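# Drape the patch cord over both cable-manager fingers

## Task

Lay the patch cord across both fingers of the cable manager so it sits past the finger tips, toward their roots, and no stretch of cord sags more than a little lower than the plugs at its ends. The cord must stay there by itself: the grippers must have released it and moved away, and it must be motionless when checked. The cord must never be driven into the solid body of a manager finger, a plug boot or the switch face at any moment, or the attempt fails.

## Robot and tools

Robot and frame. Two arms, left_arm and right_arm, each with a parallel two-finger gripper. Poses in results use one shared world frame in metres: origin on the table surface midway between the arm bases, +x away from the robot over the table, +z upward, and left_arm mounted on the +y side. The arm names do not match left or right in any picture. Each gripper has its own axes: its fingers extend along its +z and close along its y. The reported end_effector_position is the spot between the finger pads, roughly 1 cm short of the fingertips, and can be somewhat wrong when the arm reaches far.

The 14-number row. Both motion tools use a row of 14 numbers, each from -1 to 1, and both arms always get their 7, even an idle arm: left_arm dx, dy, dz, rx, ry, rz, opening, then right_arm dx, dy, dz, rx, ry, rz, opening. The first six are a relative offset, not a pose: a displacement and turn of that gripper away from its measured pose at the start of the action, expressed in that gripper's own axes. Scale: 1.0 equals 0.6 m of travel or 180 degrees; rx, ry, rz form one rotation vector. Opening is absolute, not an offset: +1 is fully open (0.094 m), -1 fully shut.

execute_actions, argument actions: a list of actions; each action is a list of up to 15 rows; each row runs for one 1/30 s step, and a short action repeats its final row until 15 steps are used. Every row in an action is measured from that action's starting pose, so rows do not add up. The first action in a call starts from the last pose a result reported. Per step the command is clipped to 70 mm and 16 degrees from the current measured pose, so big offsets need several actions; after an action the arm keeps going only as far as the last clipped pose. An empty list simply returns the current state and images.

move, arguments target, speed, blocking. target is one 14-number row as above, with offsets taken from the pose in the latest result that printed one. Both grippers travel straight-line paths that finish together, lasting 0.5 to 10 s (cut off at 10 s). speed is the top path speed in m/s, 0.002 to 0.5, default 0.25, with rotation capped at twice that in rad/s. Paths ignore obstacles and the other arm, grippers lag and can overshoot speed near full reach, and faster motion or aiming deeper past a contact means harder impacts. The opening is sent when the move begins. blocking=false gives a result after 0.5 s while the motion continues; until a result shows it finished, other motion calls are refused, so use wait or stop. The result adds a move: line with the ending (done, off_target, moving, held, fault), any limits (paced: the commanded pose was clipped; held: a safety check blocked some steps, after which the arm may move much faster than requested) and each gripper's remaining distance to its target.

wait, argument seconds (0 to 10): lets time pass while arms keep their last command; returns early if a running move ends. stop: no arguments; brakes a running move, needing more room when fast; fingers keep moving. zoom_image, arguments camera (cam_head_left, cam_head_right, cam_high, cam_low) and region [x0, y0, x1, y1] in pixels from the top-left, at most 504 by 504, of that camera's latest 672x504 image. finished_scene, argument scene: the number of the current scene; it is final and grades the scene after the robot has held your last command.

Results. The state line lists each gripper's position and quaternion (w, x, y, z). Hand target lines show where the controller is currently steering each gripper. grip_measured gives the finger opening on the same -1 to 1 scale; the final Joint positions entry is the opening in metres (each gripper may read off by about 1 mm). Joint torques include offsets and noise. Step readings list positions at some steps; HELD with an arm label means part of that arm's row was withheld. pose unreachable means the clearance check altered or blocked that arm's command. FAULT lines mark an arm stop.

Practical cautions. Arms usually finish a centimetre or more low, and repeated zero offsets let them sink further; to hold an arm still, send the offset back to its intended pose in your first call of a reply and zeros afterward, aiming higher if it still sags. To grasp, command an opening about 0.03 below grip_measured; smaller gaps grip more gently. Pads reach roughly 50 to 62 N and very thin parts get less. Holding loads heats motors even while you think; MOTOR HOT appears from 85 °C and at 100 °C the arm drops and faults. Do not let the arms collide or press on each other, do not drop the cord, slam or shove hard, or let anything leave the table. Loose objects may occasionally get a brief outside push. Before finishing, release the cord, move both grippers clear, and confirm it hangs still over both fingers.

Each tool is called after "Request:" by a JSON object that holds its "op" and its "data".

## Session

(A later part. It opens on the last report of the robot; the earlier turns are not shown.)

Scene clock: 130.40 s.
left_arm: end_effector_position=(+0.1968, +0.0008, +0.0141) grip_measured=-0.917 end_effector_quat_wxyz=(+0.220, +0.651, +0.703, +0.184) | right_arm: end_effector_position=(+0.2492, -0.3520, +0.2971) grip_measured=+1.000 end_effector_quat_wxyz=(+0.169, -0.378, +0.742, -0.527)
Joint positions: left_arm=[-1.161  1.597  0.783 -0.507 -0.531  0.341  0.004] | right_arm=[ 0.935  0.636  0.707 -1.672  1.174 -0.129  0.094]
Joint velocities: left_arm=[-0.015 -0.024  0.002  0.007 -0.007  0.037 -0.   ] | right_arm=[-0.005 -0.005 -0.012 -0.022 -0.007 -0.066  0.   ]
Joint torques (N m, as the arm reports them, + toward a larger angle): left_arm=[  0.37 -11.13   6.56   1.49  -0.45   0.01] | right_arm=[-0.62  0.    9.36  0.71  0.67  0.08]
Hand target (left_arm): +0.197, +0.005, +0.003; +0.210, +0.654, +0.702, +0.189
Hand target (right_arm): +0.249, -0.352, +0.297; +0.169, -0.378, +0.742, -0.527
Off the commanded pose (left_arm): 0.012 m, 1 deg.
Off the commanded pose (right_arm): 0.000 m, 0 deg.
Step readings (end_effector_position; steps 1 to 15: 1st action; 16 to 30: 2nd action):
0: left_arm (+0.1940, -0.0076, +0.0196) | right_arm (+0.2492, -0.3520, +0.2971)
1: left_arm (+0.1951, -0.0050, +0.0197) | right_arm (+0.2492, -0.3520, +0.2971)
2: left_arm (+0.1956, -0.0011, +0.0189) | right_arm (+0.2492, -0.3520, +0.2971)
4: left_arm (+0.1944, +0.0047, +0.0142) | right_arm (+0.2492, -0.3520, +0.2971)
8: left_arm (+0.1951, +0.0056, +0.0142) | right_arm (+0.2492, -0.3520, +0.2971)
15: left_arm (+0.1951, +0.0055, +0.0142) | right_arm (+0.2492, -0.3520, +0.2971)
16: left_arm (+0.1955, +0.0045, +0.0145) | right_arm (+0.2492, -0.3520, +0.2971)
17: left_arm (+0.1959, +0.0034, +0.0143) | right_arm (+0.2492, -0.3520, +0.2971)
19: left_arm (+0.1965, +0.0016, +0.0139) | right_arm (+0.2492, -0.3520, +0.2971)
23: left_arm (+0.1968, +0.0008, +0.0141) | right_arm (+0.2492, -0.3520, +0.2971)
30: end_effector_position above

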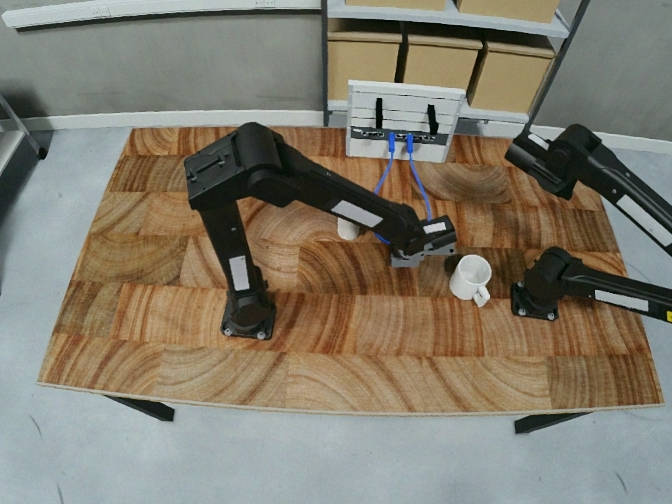

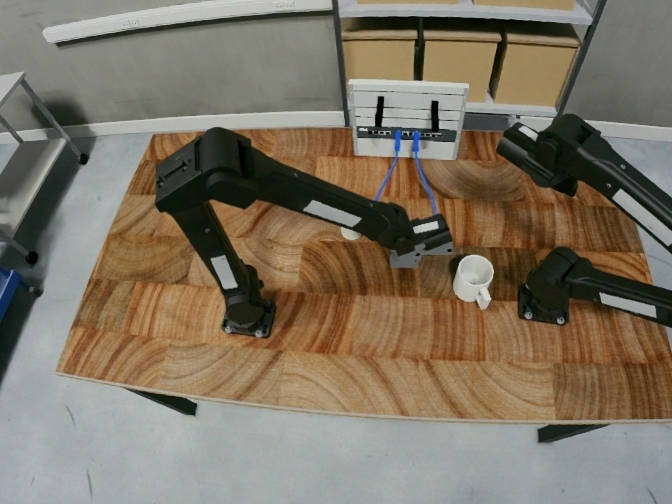

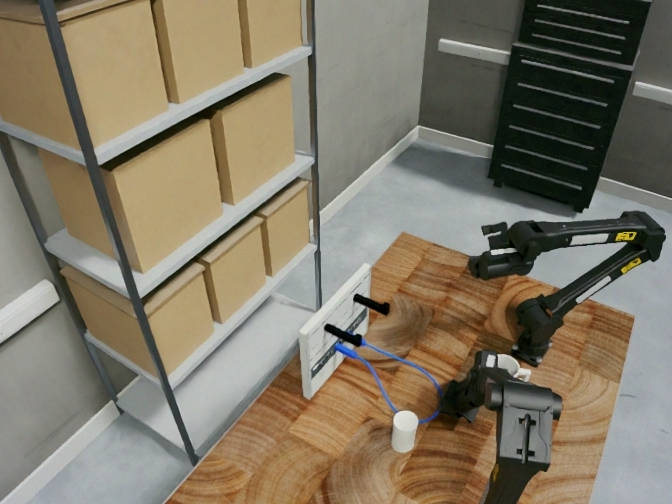

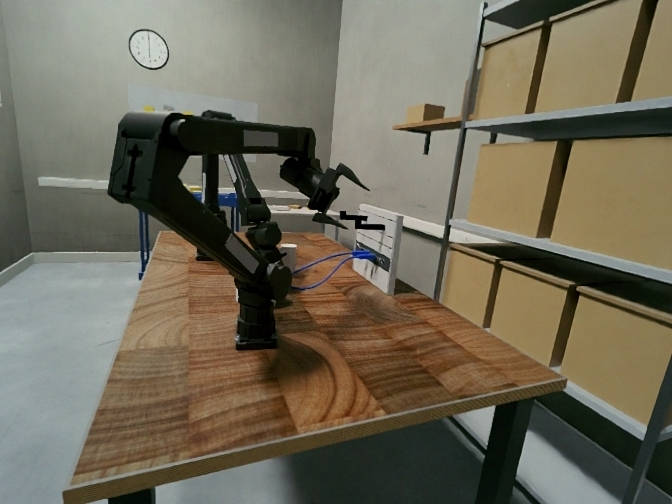

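Request:
{"op": "move", "data": {"target": [0.01,0.008,-0.02,0.14,0,-0.02,-0.4,0,0,0,0,0,0,1], "speed": 0.15}}

Request:
{"op": "zoom_image", "data": {"camera": "cam_high", "region": [390, 350, 500, 450]}}

Scene clock: 138.27 s.
left_arm: end_effector_position=(+0.1837, +0.0200, +0.0162) grip_measured=-0.402 end_effector_quat_wxyz=(+0.066, +0.662, +0.746, +0.027) | right_arm: end_effector_position=(+0.2492, -0.3520, +0.2971) grip_measured=+1.000 end_effector_quat_wxyz=(+0.169, -0.378, +0.742, -0.527)
Joint positions: left_arm=[-0.998  1.564  0.851 -0.751 -0.094  0.398  0.028] | right_arm=[ 0.935  0.636  0.707 -1.672  1.174 -0.129  0.094]
Joint velocities: left_arm=[-0.005  0.015  0.002 -0.027 -0.007 -0.066  0.001] | right_arm=[ 0.005  0.015 -0.002  0.002  0.081 -0.037  0.   ]
Joint torques (N m, as the arm reports them, + toward a larger angle): left_arm=[  0.92 -12.76  11.2    0.34   0.07   0.1 ] | right_arm=[-0.63 -0.07  9.36  0.69  0.67  0.08]
Hand target (left_arm): +0.195, +0.008, +0.025; +0.076, +0.661, +0.746, +0.022
Hand target (right_arm): +0.249, -0.352, +0.297; +0.169, -0.378, +0.742, -0.527
Off the commanded pose (left_arm): 0.019 m, 2 deg.
Off the commanded pose (right_arm): 0.000 m, 0 deg.
move: off_target (left_arm)

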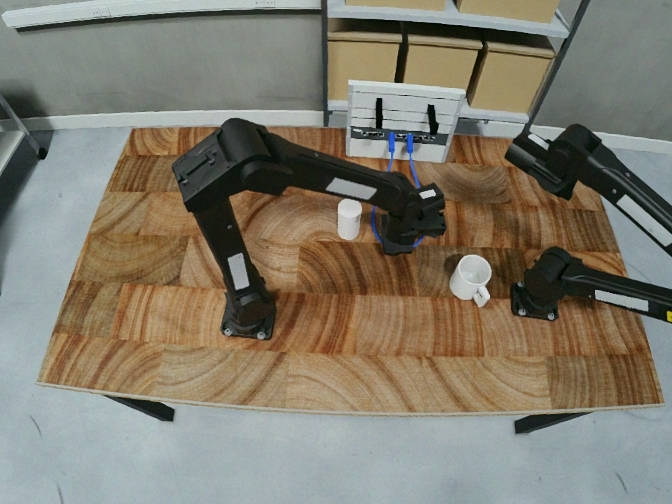

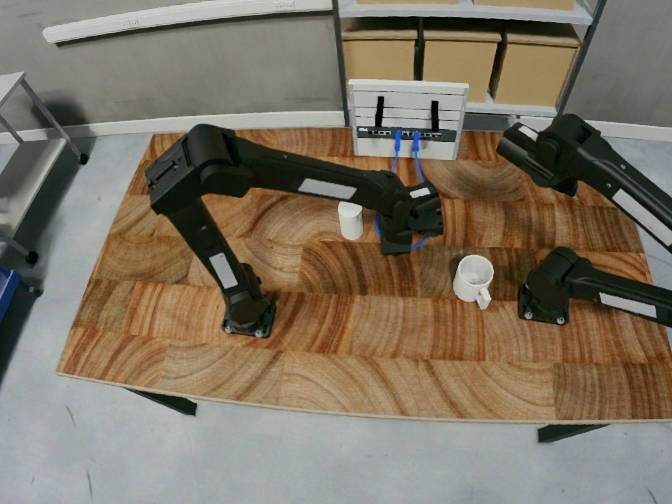

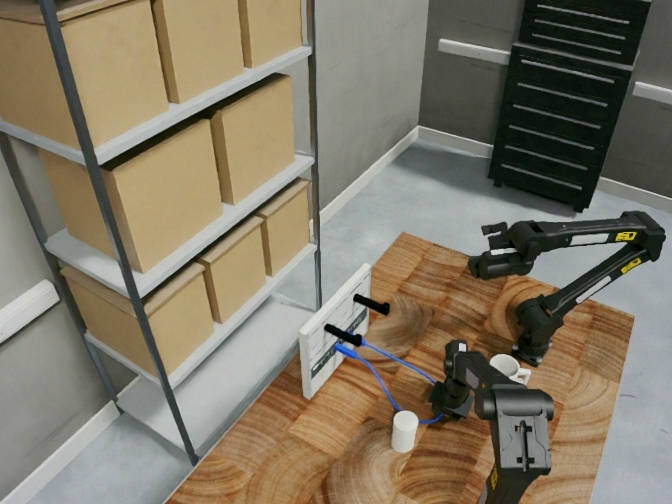

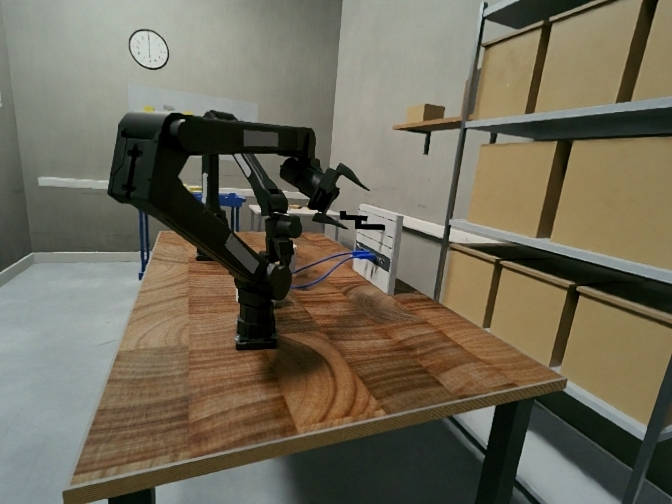

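Region (390, 350, 500, 450) of cam_high's 672x504 image, scaled by 4.582, with more detail than that image has; it fills the top 458 rows of this view, and the rest is white.

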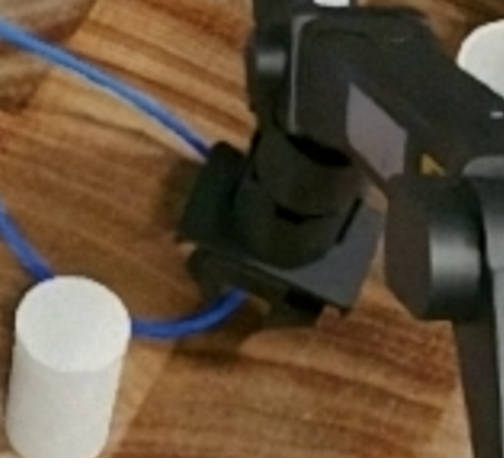

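Request:
{"op": "move", "data": {"target": [-0.02,0,0.028,0,0.01,0.03,-0.4,0,0,0,0,0,0,1], "speed": 0.05}}

Request:
{"op": "execute_actions", "data": {"actions": [[[0.005,0,0.015,0,0,0,-0.92,0,0,0,0,0,0,1]]]}}

Scene clock: 148.47 s.
left_arm: end_effector_position=(+0.1866, +0.0171, +0.0108) grip_measured=-0.402 end_effector_quat_wxyz=(+0.061, +0.688, +0.722, +0.036) | right_arm: end_effector_position=(+0.2492, -0.3520, +0.2971) grip_measured=+1.000 end_effector_quat_wxyz=(+0.169, -0.378, +0.742, -0.527)
Joint positions: left_arm=[-1.     1.589  0.865 -0.751 -0.105  0.466  0.028] | right_arm=[ 0.935  0.636  0.707 -1.672  1.174 -0.129  0.094]
Joint velocities: left_arm=[-0.015  0.005 -0.002 -0.007 -0.007  0.007 -0.   ] | right_arm=[ 0.005 -0.005  0.007 -0.037 -0.037 -0.007  0.   ]
Joint torques (N m, as the arm reports them, + toward a larger angle): left_arm=[-0.82 -9.07  9.84  0.88 -0.29  0.07] | right_arm=[-0.58 -0.07  9.36  0.7   0.67  0.08]
Hand target (left_arm): +0.187, +0.008, +0.000; +0.053, +0.696, +0.715, +0.041
Hand target (right_arm): +0.249, -0.352, +0.297; +0.169, -0.378, +0.742, -0.527
Off the commanded pose (left_arm): 0.014 m, 2 deg.
Off the commanded pose (right_arm): 0.000 m, 0 deg.
move: off_target (left_arm)

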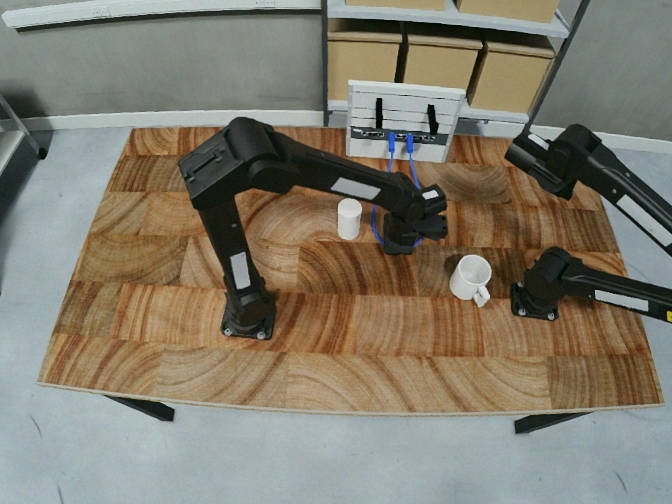

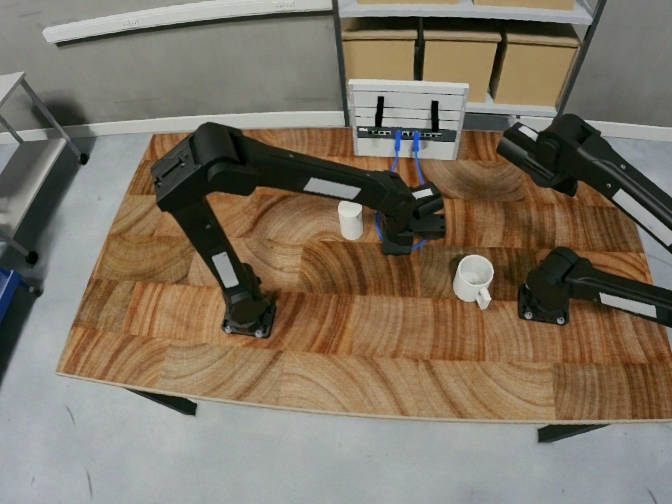

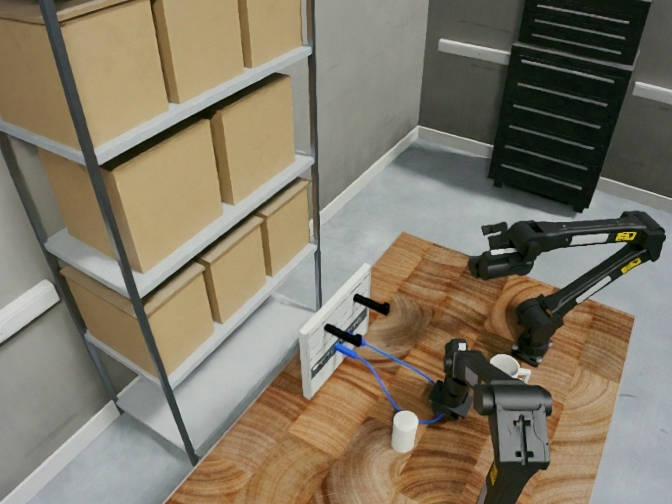

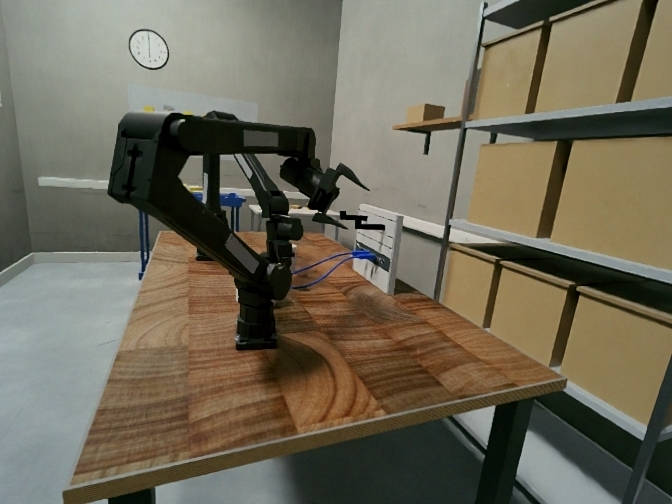

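Scene clock: 148.97 s.
left_arm: end_effector_position=(+0.1882, +0.0142, +0.0106) grip_measured=-0.906 end_effector_quat_wxyz=(+0.068, +0.687, +0.722, +0.034) | right_arm: end_effector_position=(+0.2492, -0.3520, +0.2971) grip_measured=+1.000 end_effector_quat_wxyz=(+0.169, -0.378, +0.742, -0.527)
Joint positions: left_arm=[-1.     1.589  0.863 -0.733 -0.105  0.466  0.004] | right_arm=[ 0.935  0.636  0.707 -1.672  1.174 -0.129  0.094]
Joint velocities: left_arm=[ 0.005 -0.005  0.002  0.002 -0.051 -0.022  0.001] | right_arm=[-0.005 -0.005  0.002 -0.002  0.051  0.037  0.   ]
Joint torques (N m, as the arm reports them, + toward a larger angle): left_arm=[  0.47 -12.53   6.53   1.12  -0.1    0.07] | right_arm=[-0.57  0.02  9.36  0.7   0.67  0.08]
Hand target (left_arm): +0.188, +0.020, +0.002; +0.061, +0.688, +0.722, +0.036
Hand target (right_arm): +0.249, -0.352, +0.297; +0.169, -0.378, +0.742, -0.527
Off the commanded pose (left_arm): 0.010 m, 1 deg.
Off the commanded pose (right_arm): 0.000 m, 0 deg.
Step readings (end_effector_position):
0: left_arm (+0.1866, +0.0171, +0.0108) | right_arm (+0.2492, -0.3520, +0.2971)
1: left_arm (+0.1868, +0.0167, +0.0109) | right_arm (+0.2492, -0.3520, +0.2971)
2: left_arm (+0.1873, +0.0157, +0.0108) | right_arm (+0.2492, -0.3520, +0.2971)
4: left_arm (+0.1877, +0.0150, +0.0105) | right_arm (+0.2492, -0.3520, +0.2971)
8: left_arm (+0.1881, +0.0144, +0.0106) | right_arm (+0.2492, -0.3520, +0.2971)
15: end_effector_position above

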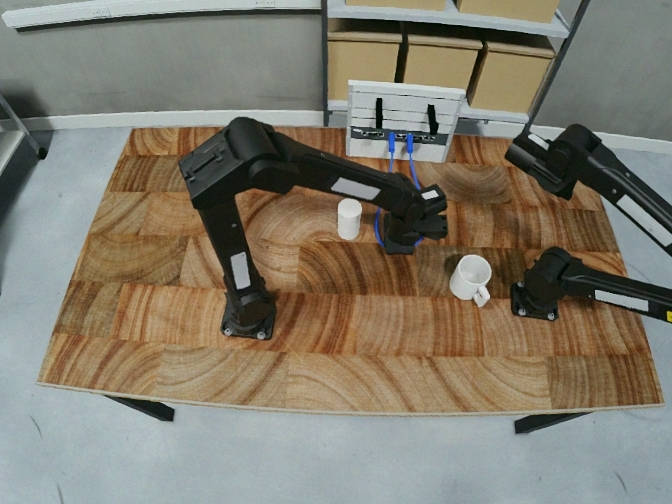

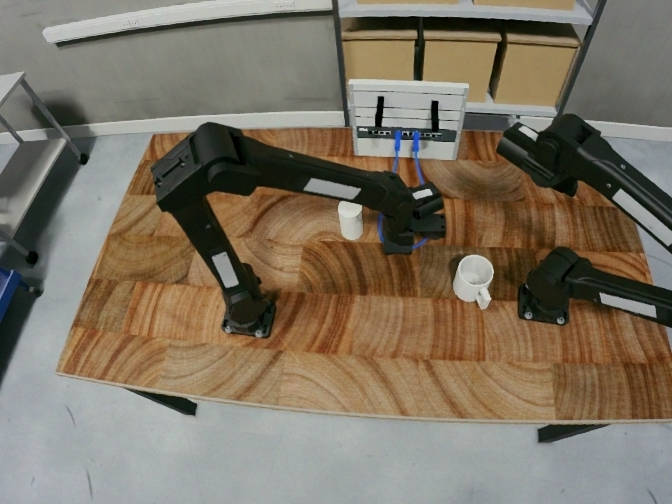

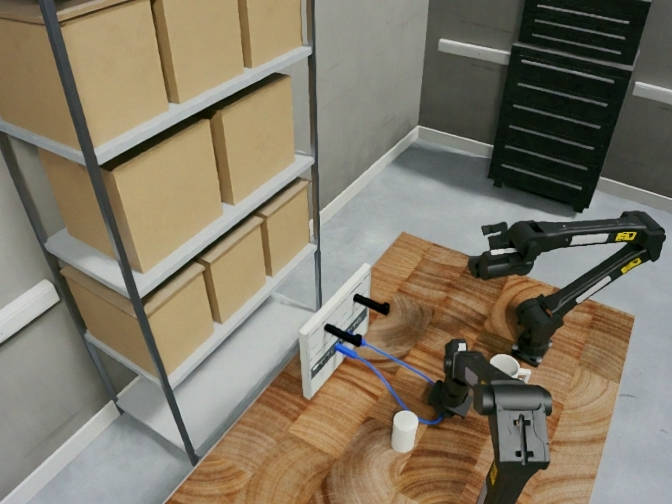

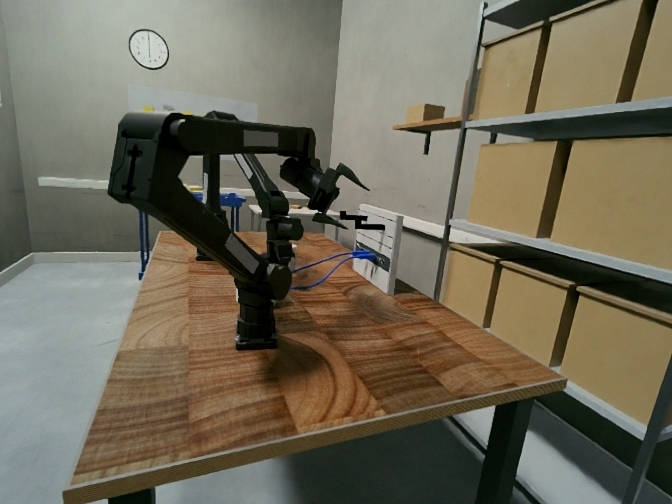

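Request:
{"op": "move", "data": {"target": [-0.01,0.143,-0.3,0,0,0,-0.935,0.085,-0.083,-0.117,0,0,0,-1], "speed": 0.12}}

Scene clock: 159.73 s.
left_arm: end_effector_position=(+0.2392, +0.0264, +0.1814) grip_measured=-0.917 end_effector_quat_wxyz=(+0.049, +0.690, +0.721, +0.039) | right_arm: end_effector_position=(+0.1951, -0.3470, +0.3604) grip_measured=-0.996 end_effector_quat_wxyz=(+0.258, -0.506, +0.756, -0.325)
Joint positions: left_arm=[-0.877  1.433  1.197 -1.252 -0.093  0.592  0.004] | right_arm=[ 0.918  0.352  0.945 -1.672  0.731 -0.594  0.   ]
Joint velocities: left_arm=[ 0.005 -0.005  0.002  0.007 -0.037 -0.007 -0.   ] | right_arm=[-0.015 -0.024  0.002  0.002 -0.022 -0.051 -0.   ]
Joint torques (N m, as the arm reports them, + toward a larger angle): left_arm=[  0.98 -14.    13.61   0.24   0.04   0.11] | right_arm=[-1.19  4.44 13.16  1.28  0.31 -0.09]
Hand target (left_arm): +0.250, +0.020, +0.200; +0.068, +0.687, +0.722, +0.034
Hand target (right_arm): +0.193, -0.350, +0.378; +0.270, -0.503, +0.754, -0.324
Off the commanded pose (left_arm): 0.022 m, 2 deg.
Off the commanded pose (right_arm): 0.018 m, 29 deg; orientation clipped at the last step of the last action.
joint sent to its limit (right arm) — the command would take joint 4 (wrist pitch) past its lower limit, so that joint was sent only as far as its limit.
move: off_target (left_arm, right_arm); limits=paced

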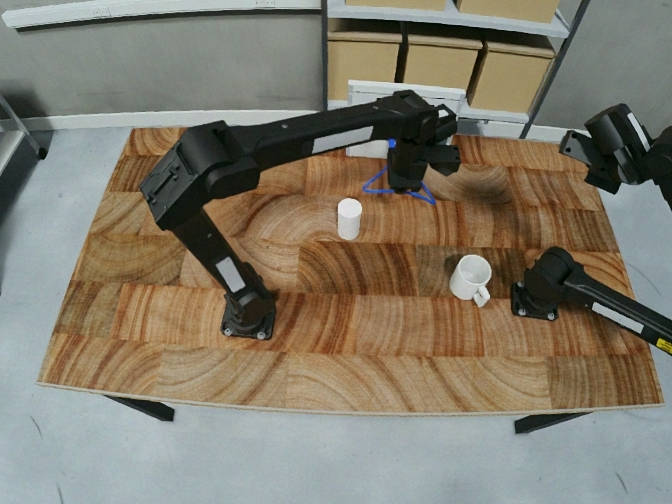

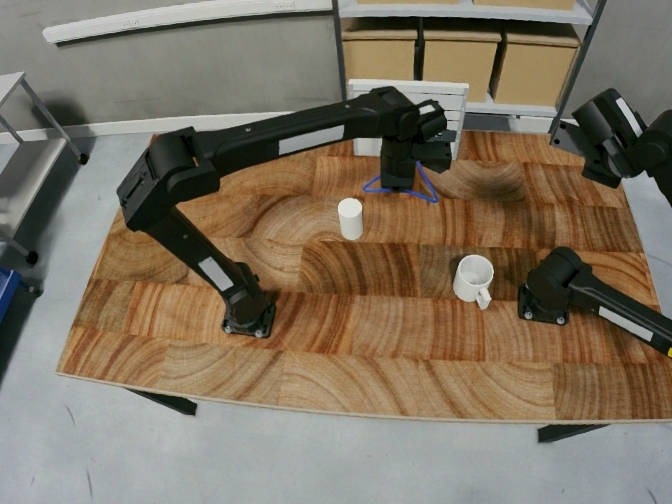

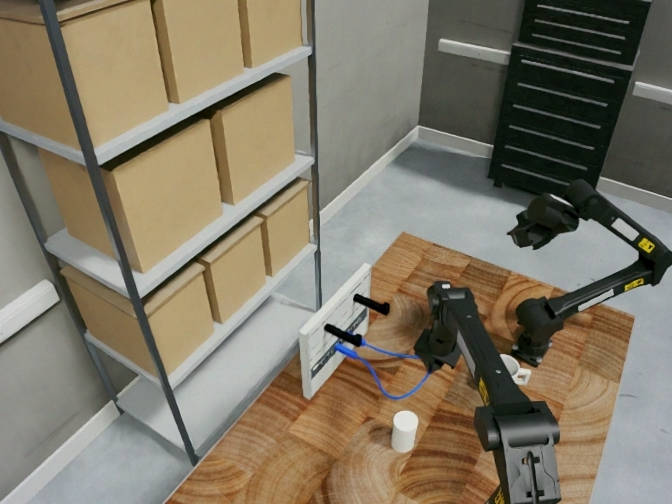

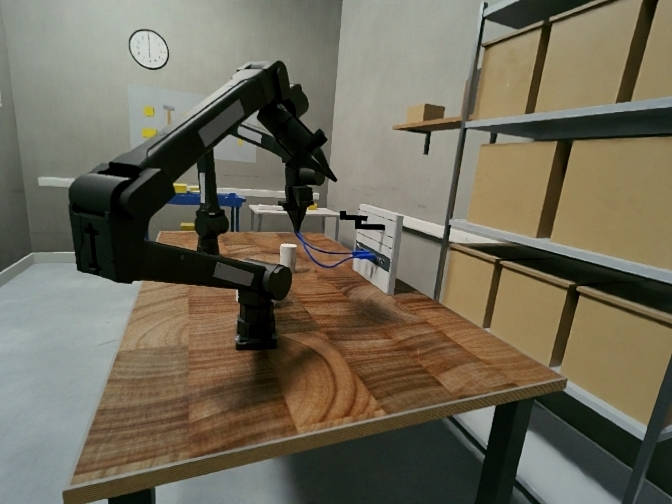

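Request:
{"op": "move", "data": {"target": [-0.043,0.22,-0.175,0,0,0.015,-0.94,0,0,0,0,0,0,-1], "speed": 0.1}}

Request:
{"op": "zoom_image", "data": {"camera": "cam_head_right", "region": [320, 50, 500, 210]}}

Request:
{"op": "zoom_image", "data": {"camera": "cam_low", "region": [280, 160, 420, 300]}}

Request:
{"op": "zoom_image", "data": {"camera": "cam_high", "region": [290, 240, 460, 410]}}

Scene clock: 173.27 s.
left_arm: end_effector_position=(+0.3475, +0.0124, +0.2950) grip_measured=-0.917 end_effector_quat_wxyz=(+0.042, +0.707, +0.705, +0.042) | right_arm: end_effector_position=(+0.1951, -0.3470, +0.3604) grip_measured=-0.996 end_effector_quat_wxyz=(+0.258, -0.508, +0.755, -0.325)
Joint positions: left_arm=[-0.718  1.628  1.719 -1.576 -0.083  0.797  0.004] | right_arm=[ 0.918  0.352  0.945 -1.672  0.731 -0.598  0.   ]
Joint velocities: left_arm=[ 0.005 -0.015  0.012 -0.022 -0.037 -0.007  0.   ] | right_arm=[-0.005 -0.005 -0.002  0.002 -0.022  0.007  0.   ]
Joint torques (N m, as the arm reports them, + toward a larger angle): left_arm=[  0.83 -14.97  14.23   0.18   0.07   0.12] | right_arm=[-0.63  4.1   8.52  1.63  0.4   0.1 ]
Hand target (left_arm): +0.360, +0.007, +0.300; +0.048, +0.706, +0.705, +0.041
Hand target (right_arm): +0.195, -0.347, +0.360; +0.258, -0.506, +0.756, -0.324
Off the commanded pose (left_arm): 0.014 m, 1 deg.
Off the commanded pose (right_arm): 0.000 m, 0 deg.
move: off_target (left_arm)

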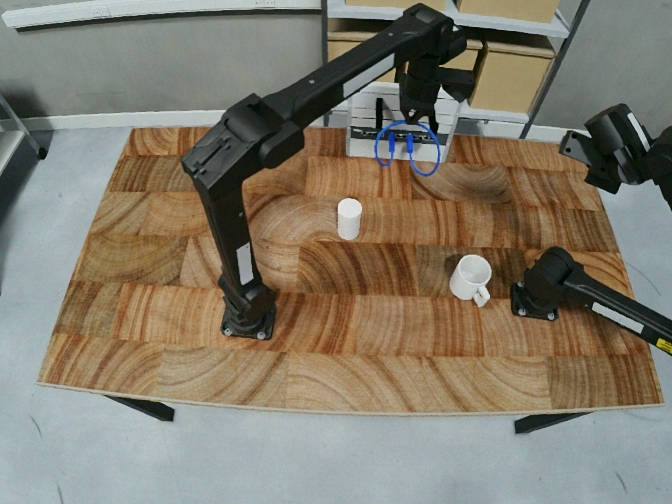

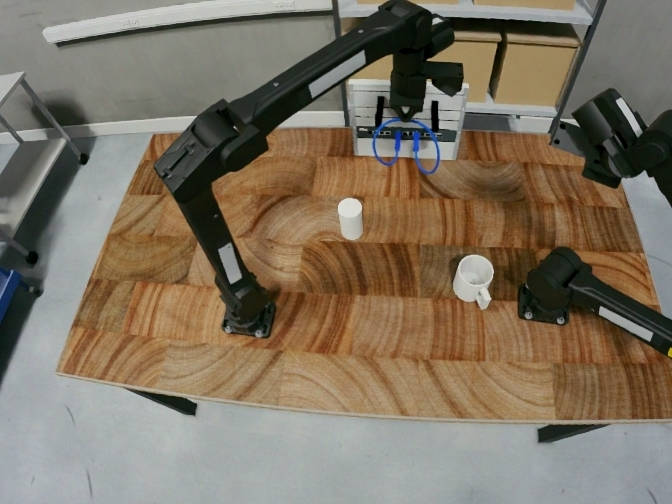

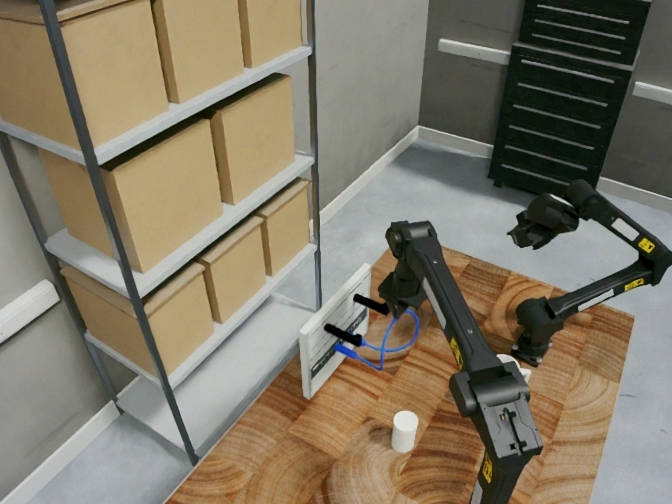

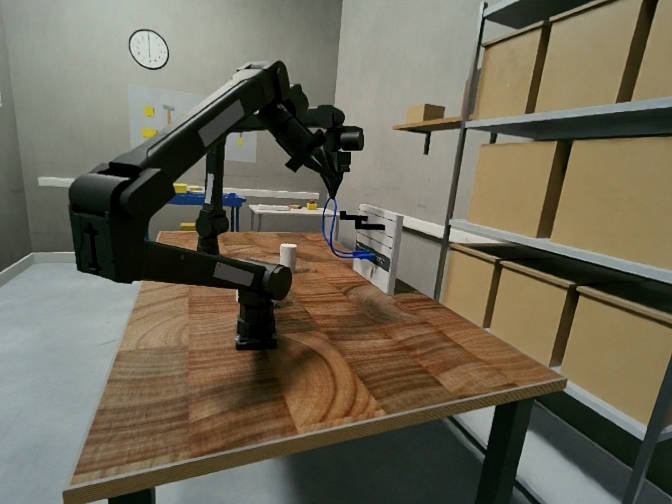

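Region (320, 50, 500, 210) of cam_head_right's 672x504 image, scaled by 2.800, with more detail than that image has.

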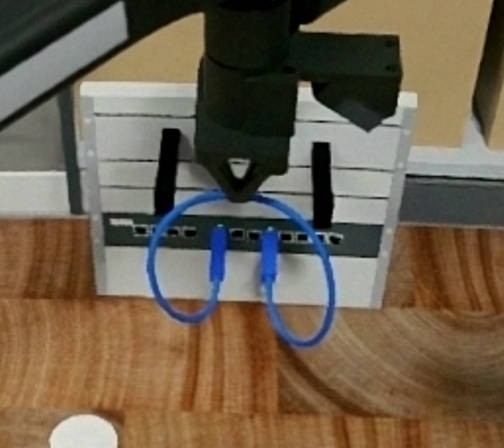

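Region (280, 160, 420, 300) of cam_low's 672x504 image, scaled by 3.600, with more detail than that image has.

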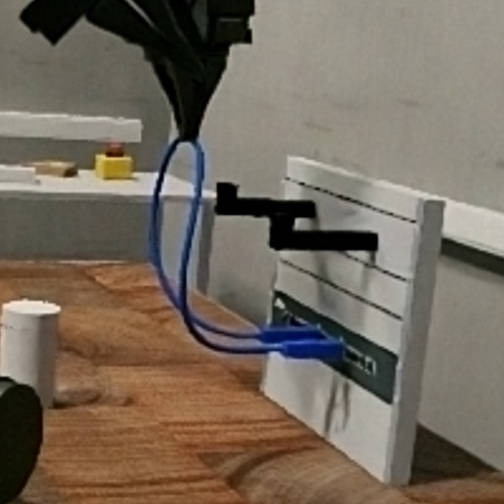

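Region (290, 240, 460, 410) of cam_high's 672x504 image, scaled by 2.965, with more detail than that image has.

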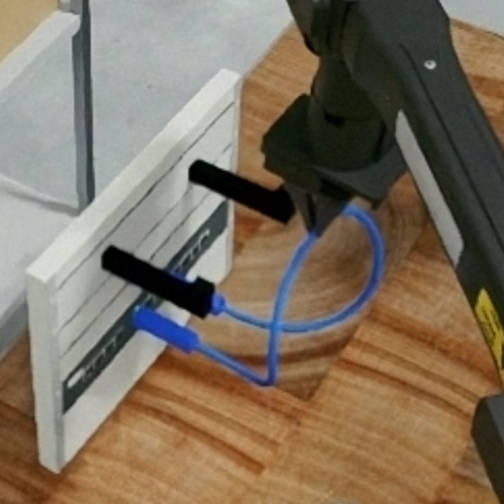

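Request:
{"op": "move", "data": {"target": [0.03,0.11,-0.015,0,0,0.13,-0.94,0,0,0,0,0,0,-1], "speed": 0.1}}

Request:
{"op": "zoom_image", "data": {"camera": "cam_head_right", "region": [320, 50, 500, 210]}}

Request:
{"op": "zoom_image", "data": {"camera": "cam_low", "region": [280, 160, 420, 300]}}

Request:
{"op": "zoom_image", "data": {"camera": "cam_high", "region": [290, 240, 460, 410]}}

Scene clock: 188.00 s.
left_arm: end_effector_position=(+0.3988, +0.0337, +0.3058) grip_measured=-0.918 end_effector_quat_wxyz=(+0.026, +0.835, +0.547, +0.049) | right_arm: end_effector_position=(+0.1951, -0.3470, +0.3604) grip_measured=-0.996 end_effector_quat_wxyz=(+0.258, -0.508, +0.755, -0.325)
Joint positions: left_arm=[-0.621  1.706  1.847 -1.632 -0.077  1.303  0.004] | right_arm=[ 0.918  0.352  0.945 -1.672  0.731 -0.598  0.   ]
Joint velocities: left_arm=[-0.005  0.015 -0.017 -0.022 -0.022 -0.037 -0.   ] | right_arm=[-0.015 -0.005  0.012  0.002  0.066 -0.066  0.001]
Joint torques (N m, as the arm reports them, + toward a larger angle): left_arm=[  0.88 -16.32  14.32   0.19   0.12   0.12] | right_arm=[-0.6   4.08  8.54  1.61  0.4   0.07]
Hand target (left_arm): +0.412, +0.030, +0.310; +0.033, +0.835, +0.547, +0.050
Hand target (right_arm): +0.195, -0.347, +0.360; +0.258, -0.508, +0.755, -0.325
Off the commanded pose (left_arm): 0.015 m, 1 deg.
Off the commanded pose (right_arm): 0.000 m, 0 deg.
move: off_target (left_arm)

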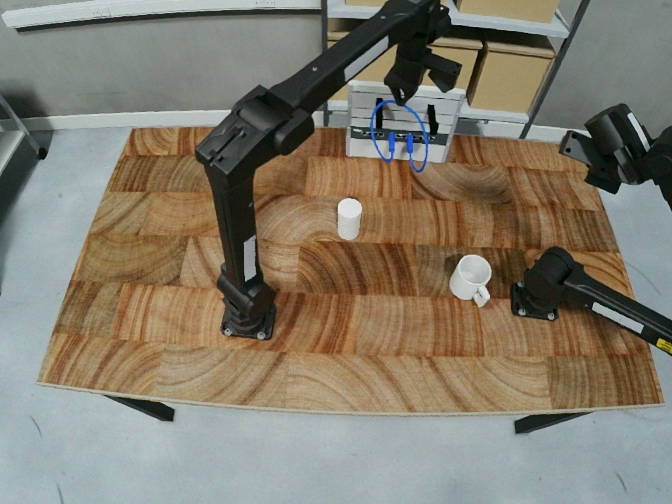

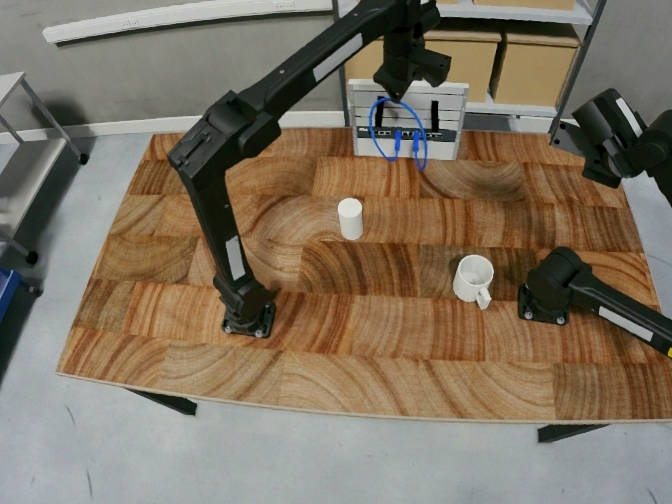

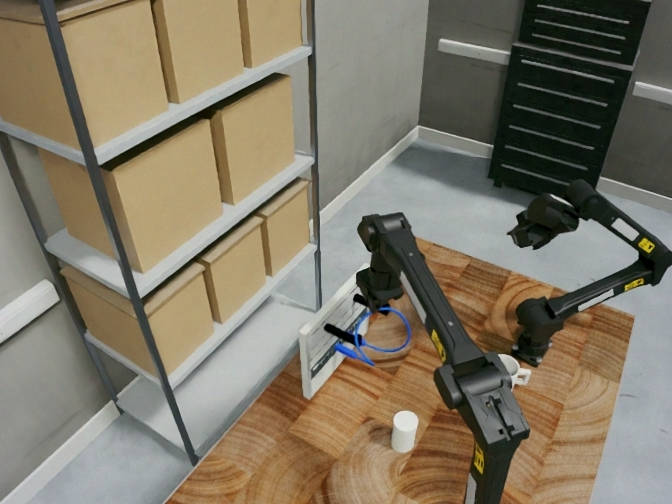

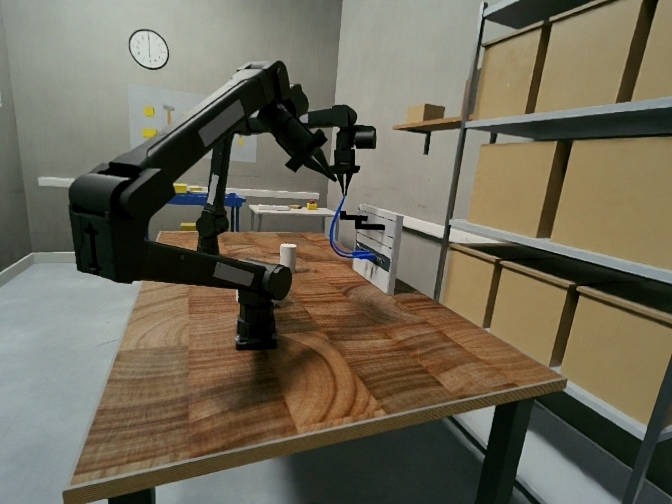

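Region (320, 50, 500, 210) of cam_head_right's 672x504 image, scaled by 2.800, with more detail than that image has.

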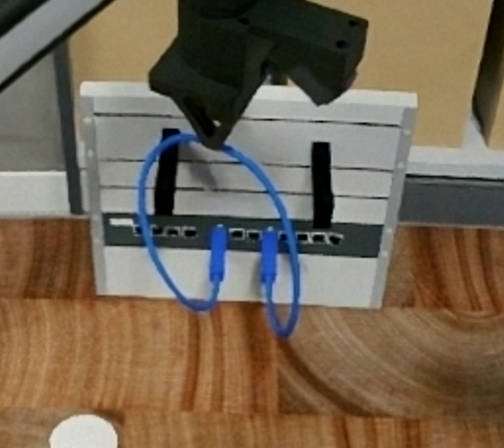

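Region (280, 160, 420, 300) of cam_low's 672x504 image, scaled by 3.600, with more detail than that image has.

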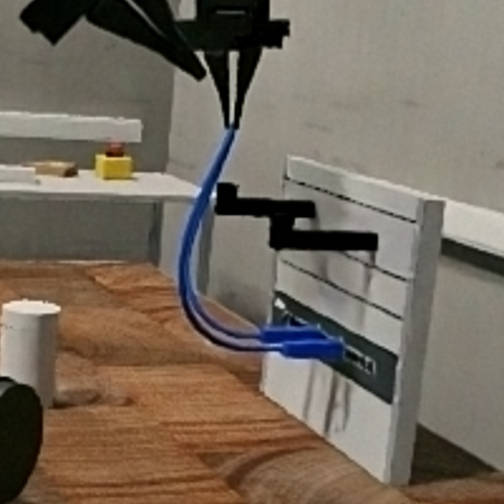

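Region (290, 240, 460, 410) of cam_high's 672x504 image, scaled by 2.965, with more detail than that image has.

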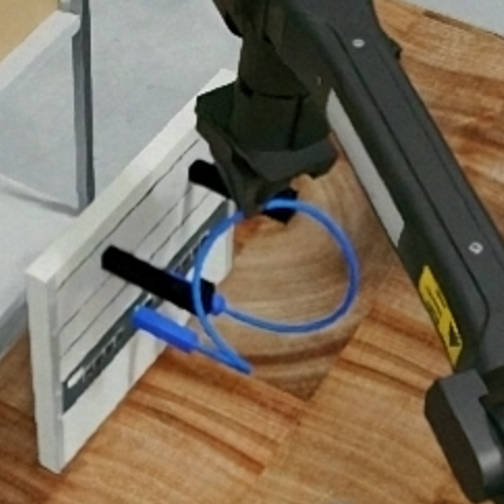

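Request:
{"op": "move", "data": {"target": [0.025,0.08,0.033,0,0,0,-0.94,0,0,0,0,0,0,-1], "speed": 0.06}}

Request:
{"op": "zoom_image", "data": {"camera": "cam_head_right", "region": [320, 50, 500, 210]}}

Request:
{"op": "zoom_image", "data": {"camera": "cam_low", "region": [280, 160, 420, 300]}}

Request:
{"op": "zoom_image", "data": {"camera": "cam_high", "region": [290, 240, 460, 410]}}

Scene clock: 198.67 s.
left_arm: end_effector_position=(+0.4348, +0.0323, +0.2866) grip_measured=-0.918 end_effector_quat_wxyz=(+0.016, +0.836, +0.547, +0.047) | right_arm: end_effector_position=(+0.1951, -0.3470, +0.3604) grip_measured=-0.996 end_effector_quat_wxyz=(+0.258, -0.508, +0.755, -0.325)
Joint positions: left_arm=[-0.583  1.798  1.922 -1.632 -0.077  1.342  0.004] | right_arm=[ 0.918  0.352  0.945 -1.672  0.731 -0.598  0.   ]
Joint velocities: left_arm=[ 0.005 -0.005 -0.017 -0.007  0.022 -0.007 -0.   ] | right_arm=[-0.005 -0.015  0.002  0.007  0.066  0.007 -0.001]
Joint torques (N m, as the arm reports them, + toward a larger angle): left_arm=[  0.86 -18.2   14.36   0.47   0.12   0.08] | right_arm=[-0.56  4.08  8.52  1.62  0.41  0.07]
Hand target (left_arm): +0.450, +0.029, +0.291; +0.027, +0.835, +0.547, +0.049
Hand target (right_arm): +0.195, -0.347, +0.360; +0.258, -0.508, +0.755, -0.325
Off the commanded pose (left_arm): 0.017 m, 1 deg.
Off the commanded pose (right_arm): 0.000 m, 0 deg.
move: off_target (left_arm)

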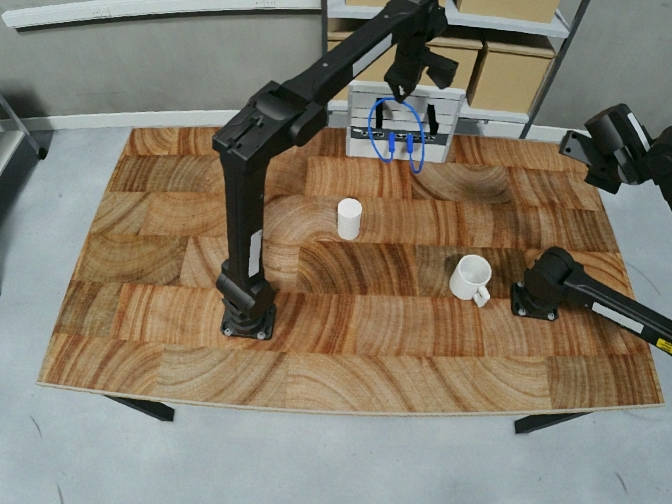

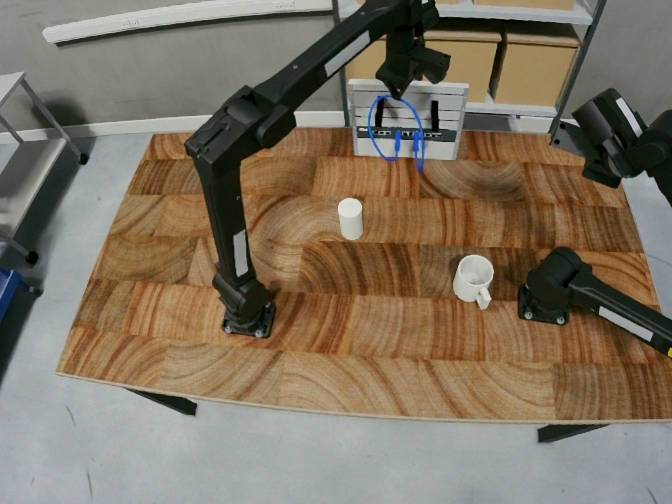

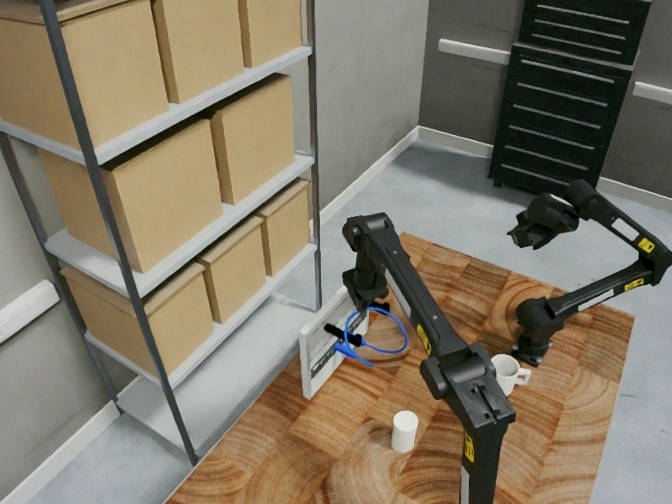

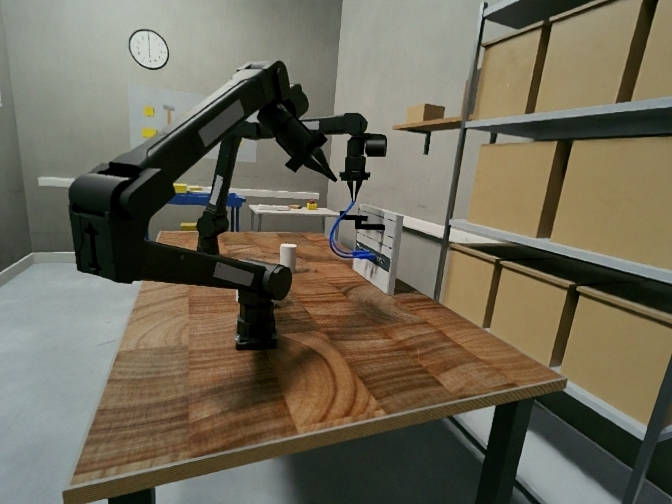

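Region (320, 50, 500, 210) of cam_head_right's 672x504 image, scaled by 2.800, with more detail than that image has.

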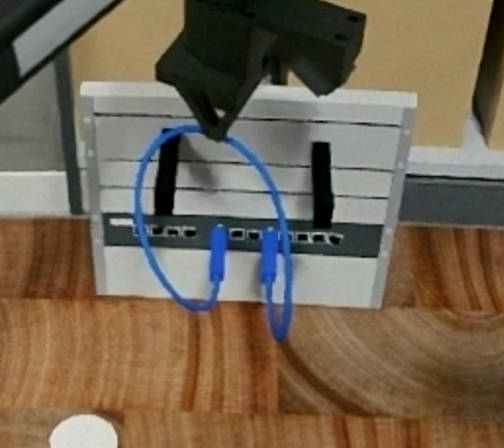

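Region (280, 160, 420, 300) of cam_low's 672x504 image, scaled by 3.600, with more detail than that image has.

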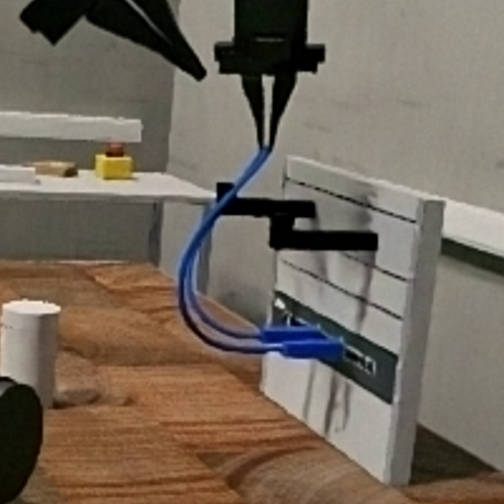

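Region (290, 240, 460, 410) of cam_high's 672x504 image, scaled by 2.965, with more detail than that image has.

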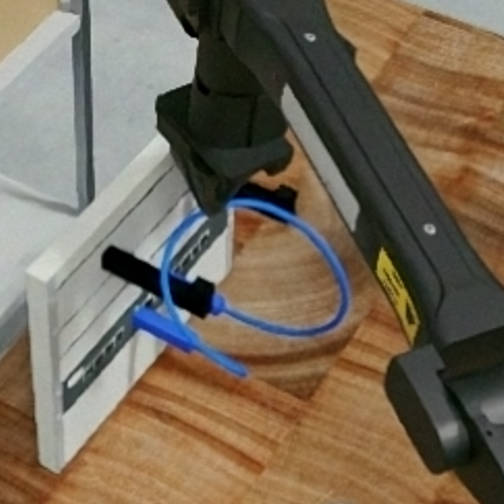

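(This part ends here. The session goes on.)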